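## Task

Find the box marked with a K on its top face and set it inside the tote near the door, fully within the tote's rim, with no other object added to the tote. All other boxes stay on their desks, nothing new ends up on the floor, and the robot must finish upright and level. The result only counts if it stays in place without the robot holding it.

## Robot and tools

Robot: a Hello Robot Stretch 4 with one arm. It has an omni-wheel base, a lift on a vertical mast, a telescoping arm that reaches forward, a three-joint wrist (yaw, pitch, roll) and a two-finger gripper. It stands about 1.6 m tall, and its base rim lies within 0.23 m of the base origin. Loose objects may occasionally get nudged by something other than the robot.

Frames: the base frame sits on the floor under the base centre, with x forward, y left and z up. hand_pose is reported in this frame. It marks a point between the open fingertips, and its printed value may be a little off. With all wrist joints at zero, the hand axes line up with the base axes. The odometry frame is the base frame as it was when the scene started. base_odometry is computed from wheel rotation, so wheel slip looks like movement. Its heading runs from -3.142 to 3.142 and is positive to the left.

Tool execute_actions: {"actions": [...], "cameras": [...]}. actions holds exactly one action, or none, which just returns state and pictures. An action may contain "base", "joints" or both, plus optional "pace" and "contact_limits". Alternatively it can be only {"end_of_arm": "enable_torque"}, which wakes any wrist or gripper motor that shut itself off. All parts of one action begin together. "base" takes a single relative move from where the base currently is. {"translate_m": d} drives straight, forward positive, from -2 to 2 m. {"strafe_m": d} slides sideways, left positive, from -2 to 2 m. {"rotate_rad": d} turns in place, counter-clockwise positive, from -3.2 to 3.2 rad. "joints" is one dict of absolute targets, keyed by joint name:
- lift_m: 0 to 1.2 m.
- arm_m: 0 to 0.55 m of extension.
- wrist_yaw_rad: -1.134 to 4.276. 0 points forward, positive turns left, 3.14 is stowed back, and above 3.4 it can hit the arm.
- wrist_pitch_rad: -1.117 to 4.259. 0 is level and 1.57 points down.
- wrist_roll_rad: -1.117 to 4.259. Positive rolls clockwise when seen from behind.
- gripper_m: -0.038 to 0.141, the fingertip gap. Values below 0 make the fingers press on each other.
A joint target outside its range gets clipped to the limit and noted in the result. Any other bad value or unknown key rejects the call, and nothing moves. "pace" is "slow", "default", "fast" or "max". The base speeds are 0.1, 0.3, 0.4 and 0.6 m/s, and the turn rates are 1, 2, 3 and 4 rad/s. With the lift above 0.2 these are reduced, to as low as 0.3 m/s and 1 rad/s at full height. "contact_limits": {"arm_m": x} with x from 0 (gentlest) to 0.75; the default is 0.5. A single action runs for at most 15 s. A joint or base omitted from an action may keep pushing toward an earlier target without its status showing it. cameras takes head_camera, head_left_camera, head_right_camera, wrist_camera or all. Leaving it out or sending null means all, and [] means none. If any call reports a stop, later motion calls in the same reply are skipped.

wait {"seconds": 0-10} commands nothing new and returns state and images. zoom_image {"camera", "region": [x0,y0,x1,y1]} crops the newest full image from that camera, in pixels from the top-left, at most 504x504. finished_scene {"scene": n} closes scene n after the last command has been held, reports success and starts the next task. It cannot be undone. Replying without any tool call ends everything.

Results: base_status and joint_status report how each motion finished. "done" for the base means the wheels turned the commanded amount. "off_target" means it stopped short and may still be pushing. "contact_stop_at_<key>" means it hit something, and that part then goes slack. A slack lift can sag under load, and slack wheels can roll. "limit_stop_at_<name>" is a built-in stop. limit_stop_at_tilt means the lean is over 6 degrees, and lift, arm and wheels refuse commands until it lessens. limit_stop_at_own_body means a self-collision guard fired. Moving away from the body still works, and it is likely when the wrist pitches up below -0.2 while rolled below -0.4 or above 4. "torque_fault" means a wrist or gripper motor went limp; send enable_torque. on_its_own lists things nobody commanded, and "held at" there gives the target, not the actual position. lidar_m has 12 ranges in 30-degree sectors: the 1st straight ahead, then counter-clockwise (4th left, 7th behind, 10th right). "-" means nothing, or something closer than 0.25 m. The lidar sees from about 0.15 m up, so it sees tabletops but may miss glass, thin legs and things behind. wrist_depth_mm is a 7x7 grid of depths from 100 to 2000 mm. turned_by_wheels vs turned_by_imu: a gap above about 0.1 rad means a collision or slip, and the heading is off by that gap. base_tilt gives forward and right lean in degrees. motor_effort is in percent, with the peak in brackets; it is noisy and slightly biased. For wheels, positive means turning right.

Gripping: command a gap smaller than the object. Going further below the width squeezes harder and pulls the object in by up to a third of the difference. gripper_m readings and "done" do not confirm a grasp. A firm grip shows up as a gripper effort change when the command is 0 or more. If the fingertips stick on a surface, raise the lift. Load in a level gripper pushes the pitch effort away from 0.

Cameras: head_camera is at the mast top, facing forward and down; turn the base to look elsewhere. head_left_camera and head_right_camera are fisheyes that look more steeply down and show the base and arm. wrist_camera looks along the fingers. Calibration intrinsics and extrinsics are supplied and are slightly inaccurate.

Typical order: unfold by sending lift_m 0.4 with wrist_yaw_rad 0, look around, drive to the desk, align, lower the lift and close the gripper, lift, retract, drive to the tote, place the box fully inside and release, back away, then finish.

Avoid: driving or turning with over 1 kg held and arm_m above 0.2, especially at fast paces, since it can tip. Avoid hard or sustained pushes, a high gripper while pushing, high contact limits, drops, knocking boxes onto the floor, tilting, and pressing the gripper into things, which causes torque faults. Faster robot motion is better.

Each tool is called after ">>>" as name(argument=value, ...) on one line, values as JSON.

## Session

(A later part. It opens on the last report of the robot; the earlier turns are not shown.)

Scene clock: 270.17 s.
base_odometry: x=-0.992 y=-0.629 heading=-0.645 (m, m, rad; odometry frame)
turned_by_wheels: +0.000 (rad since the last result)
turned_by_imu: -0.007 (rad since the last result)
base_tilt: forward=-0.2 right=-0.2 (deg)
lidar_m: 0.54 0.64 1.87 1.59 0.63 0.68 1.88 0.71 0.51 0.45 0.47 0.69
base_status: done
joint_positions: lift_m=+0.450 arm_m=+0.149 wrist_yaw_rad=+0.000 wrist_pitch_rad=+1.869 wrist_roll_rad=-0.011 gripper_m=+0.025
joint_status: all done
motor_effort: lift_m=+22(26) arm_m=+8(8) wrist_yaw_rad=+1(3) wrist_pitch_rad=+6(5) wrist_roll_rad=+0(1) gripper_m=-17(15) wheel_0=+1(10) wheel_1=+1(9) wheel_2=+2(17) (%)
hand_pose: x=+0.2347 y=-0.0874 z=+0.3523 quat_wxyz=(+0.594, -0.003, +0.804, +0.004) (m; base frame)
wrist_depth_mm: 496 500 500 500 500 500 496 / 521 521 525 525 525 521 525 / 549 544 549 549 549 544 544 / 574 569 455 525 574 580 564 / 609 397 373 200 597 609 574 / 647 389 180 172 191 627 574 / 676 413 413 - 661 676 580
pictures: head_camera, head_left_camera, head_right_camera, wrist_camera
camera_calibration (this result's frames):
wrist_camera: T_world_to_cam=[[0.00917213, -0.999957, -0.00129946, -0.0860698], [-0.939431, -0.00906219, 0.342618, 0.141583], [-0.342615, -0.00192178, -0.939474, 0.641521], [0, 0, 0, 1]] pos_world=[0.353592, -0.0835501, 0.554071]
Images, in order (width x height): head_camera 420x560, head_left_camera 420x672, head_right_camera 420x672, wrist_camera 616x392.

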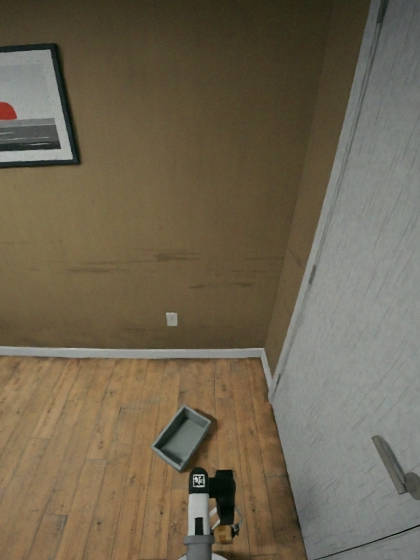

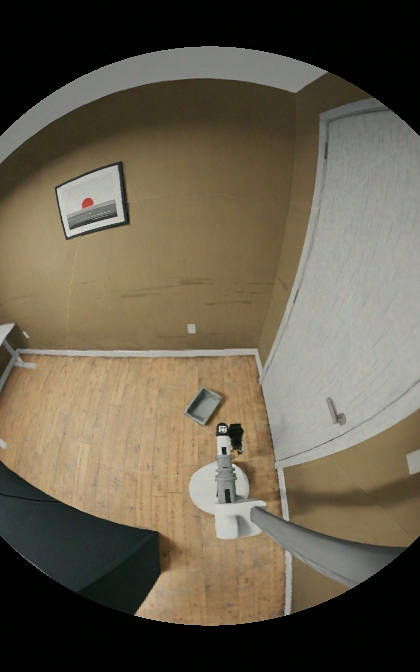

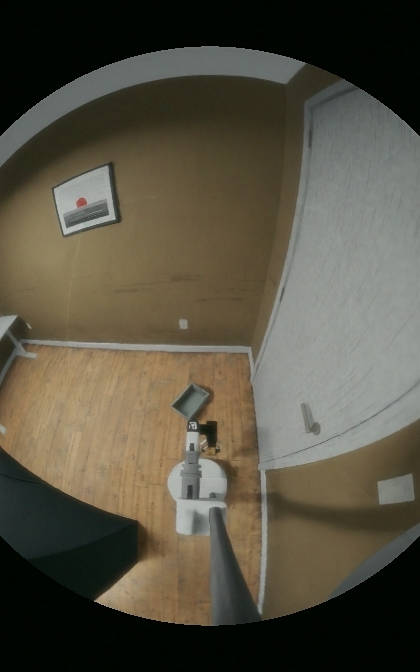

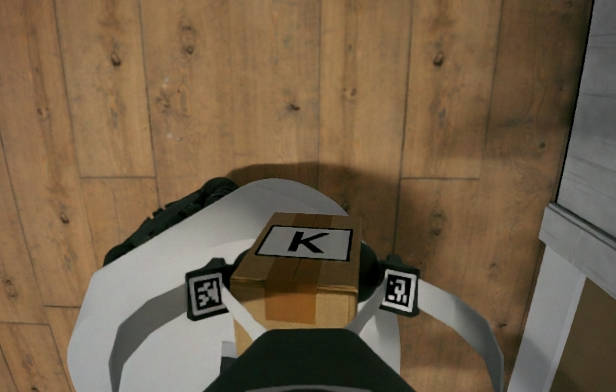

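>>> execute_actions(actions=[{"base": {"strafe_m": 0.23}, "joints": {"lift_m": 0.35, "arm_m": 0.51, "wrist_yaw_rad": 0.97}, "pace": "max"}], cameras=["head_camera", "head_right_camera", "wrist_camera"])

Scene clock: 297.10 s.
base_odometry: x=-0.854 y=-0.445 heading=-0.645 (m, m, rad; odometry frame)
turned_by_wheels: +0.000 (rad since the last result)
turned_by_imu: -0.002 (rad since the last result)
base_tilt: forward=-0.3 right=-0.3 (deg)
lidar_m: 0.60 1.33 1.88 1.59 0.57 0.45 2.86 1.02 0.74 0.68 0.69 0.57
base_status: done
joint_positions: lift_m=+0.350 arm_m=+0.509 wrist_yaw_rad=+0.970 wrist_pitch_rad=+1.869 wrist_roll_rad=-0.011 gripper_m=+0.025
joint_status: all done
motor_effort: lift_m=+18(21) arm_m=+8(8) wrist_yaw_rad=+3(8) wrist_pitch_rad=+5(4) wrist_roll_rad=-1(0) gripper_m=-15(14) wheel_0=+3(10) wheel_1=-2(14) wheel_2=+0(2) (%)
hand_pose: x=+0.7037 y=-0.1193 z=+0.2526 quat_wxyz=(+0.524, -0.378, +0.710, +0.281) (m; base frame)
wrist_depth_mm: 410 407 407 410 410 407 404 / 427 427 427 427 427 424 421 / 449 445 424 442 445 439 445 / 473 462 462 459 466 459 473 / 496 496 421 200 415 488 492 / 530 517 181 172 191 512 525 / 564 549 544 - 544 549 559
pictures: head_camera, head_right_camera, wrist_camera
camera_calibration (this result's frames):
wrist_camera: T_world_to_cam=[[0.830099, -0.557615, -0.00130694, -0.647275], [-0.5235, -0.780116, 0.342588, 0.231316], [-0.192052, -0.283698, -0.939485, 0.568889], [0, 0, 0, 1]] pos_world=[0.767652, -0.0190848, 0.45437]
Images, in order (width x height): head_camera 420x560, head_right_camera 420x672, wrist_camera 616x392.

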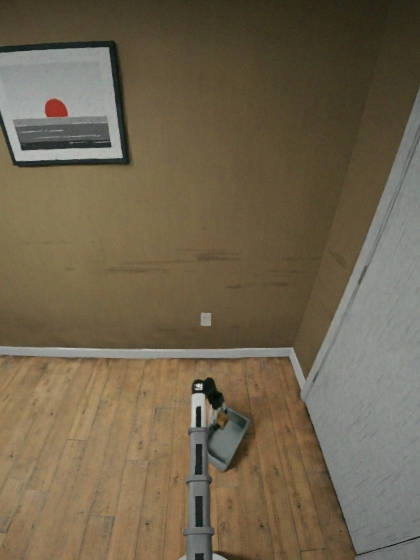

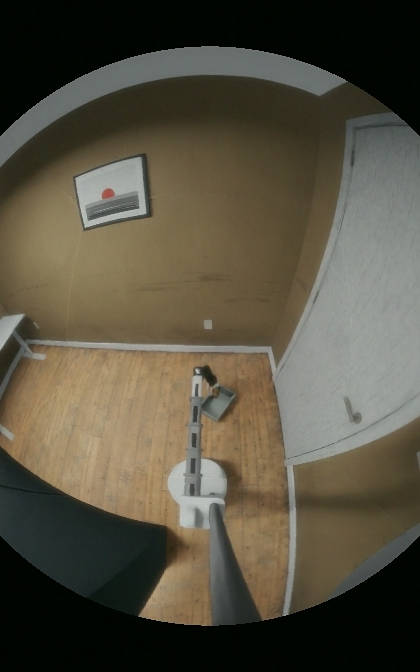

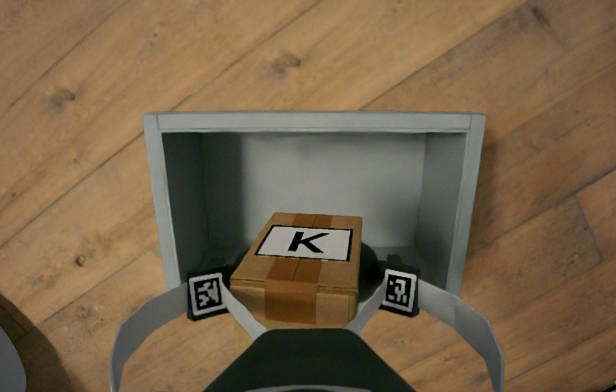

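>>> execute_actions(actions=[{"joints": {"lift_m": 0.18, "arm_m": 0.495}, "pace": "fast"}], cameras=["head_camera", "wrist_camera"])

Scene clock: 308.63 s.
base_odometry: x=-0.854 y=-0.445 heading=-0.645 (m, m, rad; odometry frame)
turned_by_wheels: +0.000 (rad since the last result)
turned_by_imu: -0.002 (rad since the last result)
base_tilt: forward=-0.3 right=-0.2 (deg)
lidar_m: 0.55 1.33 1.88 1.58 0.58 0.46 2.87 1.00 0.74 0.68 0.67 0.55
base_status: not commanded
joint_positions: lift_m=+0.180 arm_m=+0.496 wrist_yaw_rad=+0.970 wrist_pitch_rad=+1.869 wrist_roll_rad=-0.011 gripper_m=+0.025
joint_status: all done
motor_effort: lift_m=+17(19) arm_m=-8(9) wrist_yaw_rad=+1(2) wrist_pitch_rad=+6(5) wrist_roll_rad=+0(1) gripper_m=-15(17) wheel_0=+2(3) wheel_1=-2(2) wheel_2=+0(0) (%)
hand_pose: x=+0.6916 y=-0.1193 z=+0.0827 quat_wxyz=(+0.524, -0.378, +0.710, +0.281) (m; base frame)
wrist_depth_mm: 253 254 254 254 254 253 252 / 264 266 265 265 264 263 264 / 174 170 167 167 167 169 271 / 170 233 290 285 287 285 226 / 181 250 298 200 297 297 225 / 191 215 180 172 190 268 224 / 343 229 296 - 296 268 221
pictures: head_camera, wrist_camera
camera_calibration (this result's frames):
wrist_camera: T_world_to_cam=[[0.830101, -0.557611, -0.00130863, -0.63747], [-0.523461, -0.780067, 0.34276, 0.28311], [-0.192148, -0.283841, -0.939422, 0.40699], [0, 0, 0, 1]] pos_world=[0.755564, -0.0190956, 0.284462]
Images, in order (width x height): head_camera 420x560, wrist_camera 616x392.

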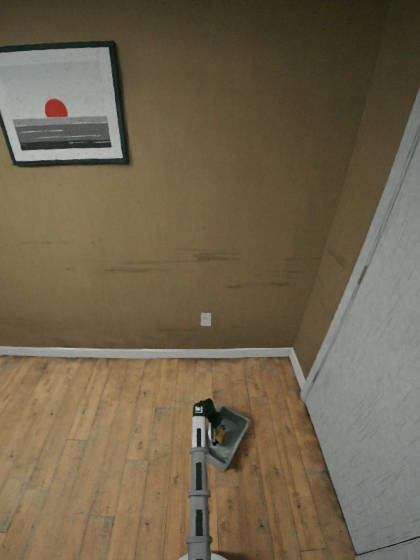

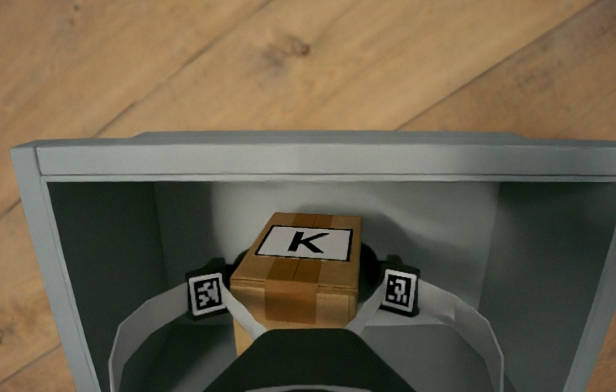

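>>> execute_actions(actions=[{"joints": {"lift_m": 0.158}}], cameras=["wrist_camera"])

Scene clock: 312.07 s.
base_odometry: x=-0.854 y=-0.445 heading=-0.645 (m, m, rad; odometry frame)
turned_by_wheels: +0.000 (rad since the last result)
turned_by_imu: -0.001 (rad since the last result)
base_tilt: forward=-0.4 right=-0.3 (deg)
lidar_m: 0.54 1.34 1.88 1.58 0.58 0.47 2.85 1.03 0.74 0.68 0.70 0.56
base_status: not commanded
joint_positions: lift_m=+0.158 arm_m=+0.496 wrist_yaw_rad=+0.970 wrist_pitch_rad=+1.869 wrist_roll_rad=-0.011 gripper_m=+0.025
joint_status: all done
motor_effort: lift_m=+16(15) arm_m=-9(8) wrist_yaw_rad=+4(2) wrist_pitch_rad=+5(5) wrist_roll_rad=+0(0) gripper_m=-17(14) wheel_0=+2(3) wheel_1=-3(2) wheel_2=+0(0) (%)
hand_pose: x=+0.6916 y=-0.1193 z=+0.0607 quat_wxyz=(+0.524, -0.378, +0.710, +0.281) (m; base frame)
wrist_depth_mm: 233 234 234 233 233 234 232 / 243 243 244 244 244 243 242 / 251 244 240 239 239 243 249 / 143 143 143 142 142 143 178 / 171 250 274 200 274 277 224 / 170 215 180 172 190 268 223 / 176 229 294 - 296 268 220
pictures: wrist_camera
camera_calibration (this result's frames):
wrist_camera: T_world_to_cam=[[0.830101, -0.557611, -0.00130868, -0.637498], [-0.523461, -0.780067, 0.34276, 0.290629], [-0.192148, -0.28384, -0.939422, 0.386381], [0, 0, 0, 1]] pos_world=[0.755563, -0.0190956, 0.262525]
Images, in order (width x height): wrist_camera 616x392.

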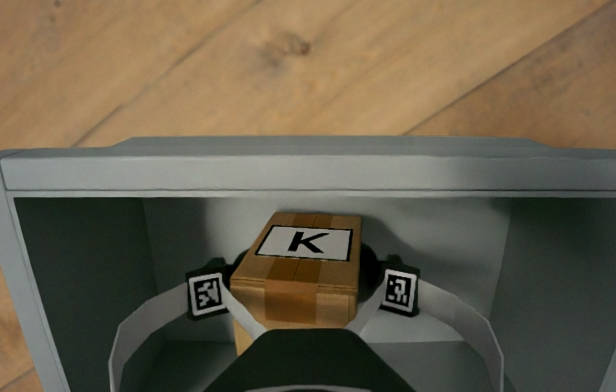

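>>> execute_actions(actions=[{"joints": {"gripper_m": 0.085}}], cameras=["wrist_camera"])

>>> execute_actions(actions=[{"joints": {"lift_m": 0.32}, "pace": "max"}], cameras=["head_camera", "wrist_camera"])

Scene clock: 315.73 s.
base_odometry: x=-0.854 y=-0.445 heading=-0.645 (m, m, rad; odometry frame)
turned_by_wheels: +0.000 (rad since the last result)
turned_by_imu: -0.001 (rad since the last result)
base_tilt: forward=-0.3 right=-0.2 (deg)
lidar_m: 0.52 1.31 1.88 1.59 0.58 0.46 2.85 1.02 0.73 0.69 0.69 0.56
base_status: not commanded
joint_positions: lift_m=+0.158 arm_m=+0.496 wrist_yaw_rad=+0.970 wrist_pitch_rad=+1.869 wrist_roll_rad=-0.011 gripper_m=+0.085
joint_status: all done
motor_effort: lift_m=+16(16) arm_m=-8(8) wrist_yaw_rad=+2(0) wrist_pitch_rad=+3(5) wrist_roll_rad=-1(0) gripper_m=+0(18) wheel_0=+3(2) wheel_1=-2(3) wheel_2=+0(0) (%)
hand_pose: x=+0.6916 y=-0.1193 z=+0.0607 quat_wxyz=(+0.524, -0.378, +0.710, +0.281) (m; base frame)
wrist_depth_mm: 234 234 236 235 235 232 232 / 244 244 245 245 244 244 242 / 251 244 240 238 239 241 250 / 144 143 143 143 143 143 178 / 171 249 278 206 273 278 225 / 169 229 290 186 193 287 224 / 176 220 294 - 293 266 220
pictures: wrist_camera
camera_calibration (this result's frames):
wrist_camera: T_world_to_cam=[[0.830101, -0.557611, -0.00130866, -0.637496], [-0.523461, -0.780067, 0.34276, 0.290627], [-0.192148, -0.283841, -0.939422, 0.386381], [0, 0, 0, 1]] pos_world=[0.75556, -0.0190956, 0.262525]
Images, in order (width x height): wrist_camera 616x392.

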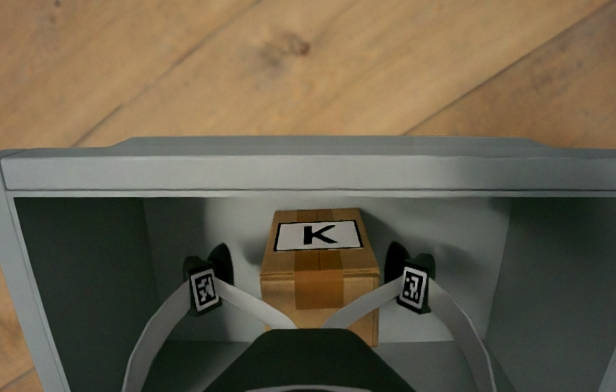

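Scene clock: 316.83 s.
base_odometry: x=-0.854 y=-0.445 heading=-0.645 (m, m, rad; odometry frame)
turned_by_wheels: +0.000 (rad since the last result)
turned_by_imu: +0.000 (rad since the last result)
base_tilt: forward=-0.3 right=-0.3 (deg)
lidar_m: 0.54 1.34 1.86 1.58 0.59 0.44 2.87 1.03 0.74 0.70 0.67 0.57
base_status: not commanded
joint_positions: lift_m=+0.320 arm_m=+0.496 wrist_yaw_rad=+0.970 wrist_pitch_rad=+1.869 wrist_roll_rad=-0.011 gripper_m=+0.085
joint_status: all done
motor_effort: lift_m=+22(24) arm_m=-8(8) wrist_yaw_rad=+2(2) wrist_pitch_rad=+4(5) wrist_roll_rad=+0(0) gripper_m=+1(1) wheel_0=+2(2) wheel_1=-2(3) wheel_2=+0(0) (%)
hand_pose: x=+0.6915 y=-0.1194 z=+0.2222 quat_wxyz=(+0.524, -0.378, +0.710, +0.281) (m; base frame)
wrist_depth_mm: 384 382 384 379 379 379 379 / 397 397 399 394 399 397 397 / 418 410 392 397 415 312 415 / 439 433 430 349 433 370 436 / 466 459 413 452 442 402 462 / 492 484 351 353 351 480 484 / 521 517 512 - 512 512 517
pictures: head_camera, wrist_camera
camera_calibration (this result's frames):
wrist_camera: T_world_to_cam=[[0.830101, -0.557611, -0.0013096, -0.637279], [-0.523441, -0.780038, 0.342856, 0.235214], [-0.192202, -0.28392, -0.939387, 0.538095], [0, 0, 0, 1]] pos_world=[0.755549, -0.0191018, 0.424]
Images, in order (width x height): head_camera 420x560, wrist_camera 616x392.

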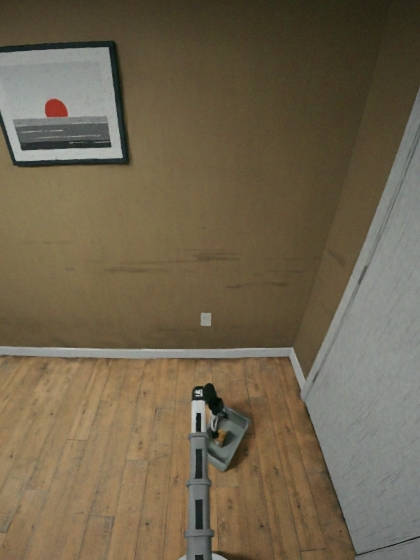

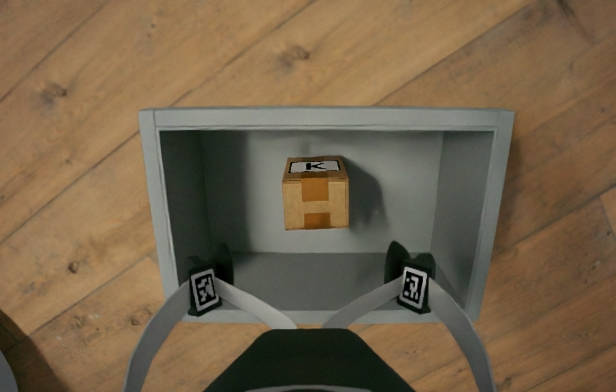

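The K box is standing inside the tote, and the gripper is clear of it.

>>> finished_scene(scene=1)

The scene is finished: the task was done.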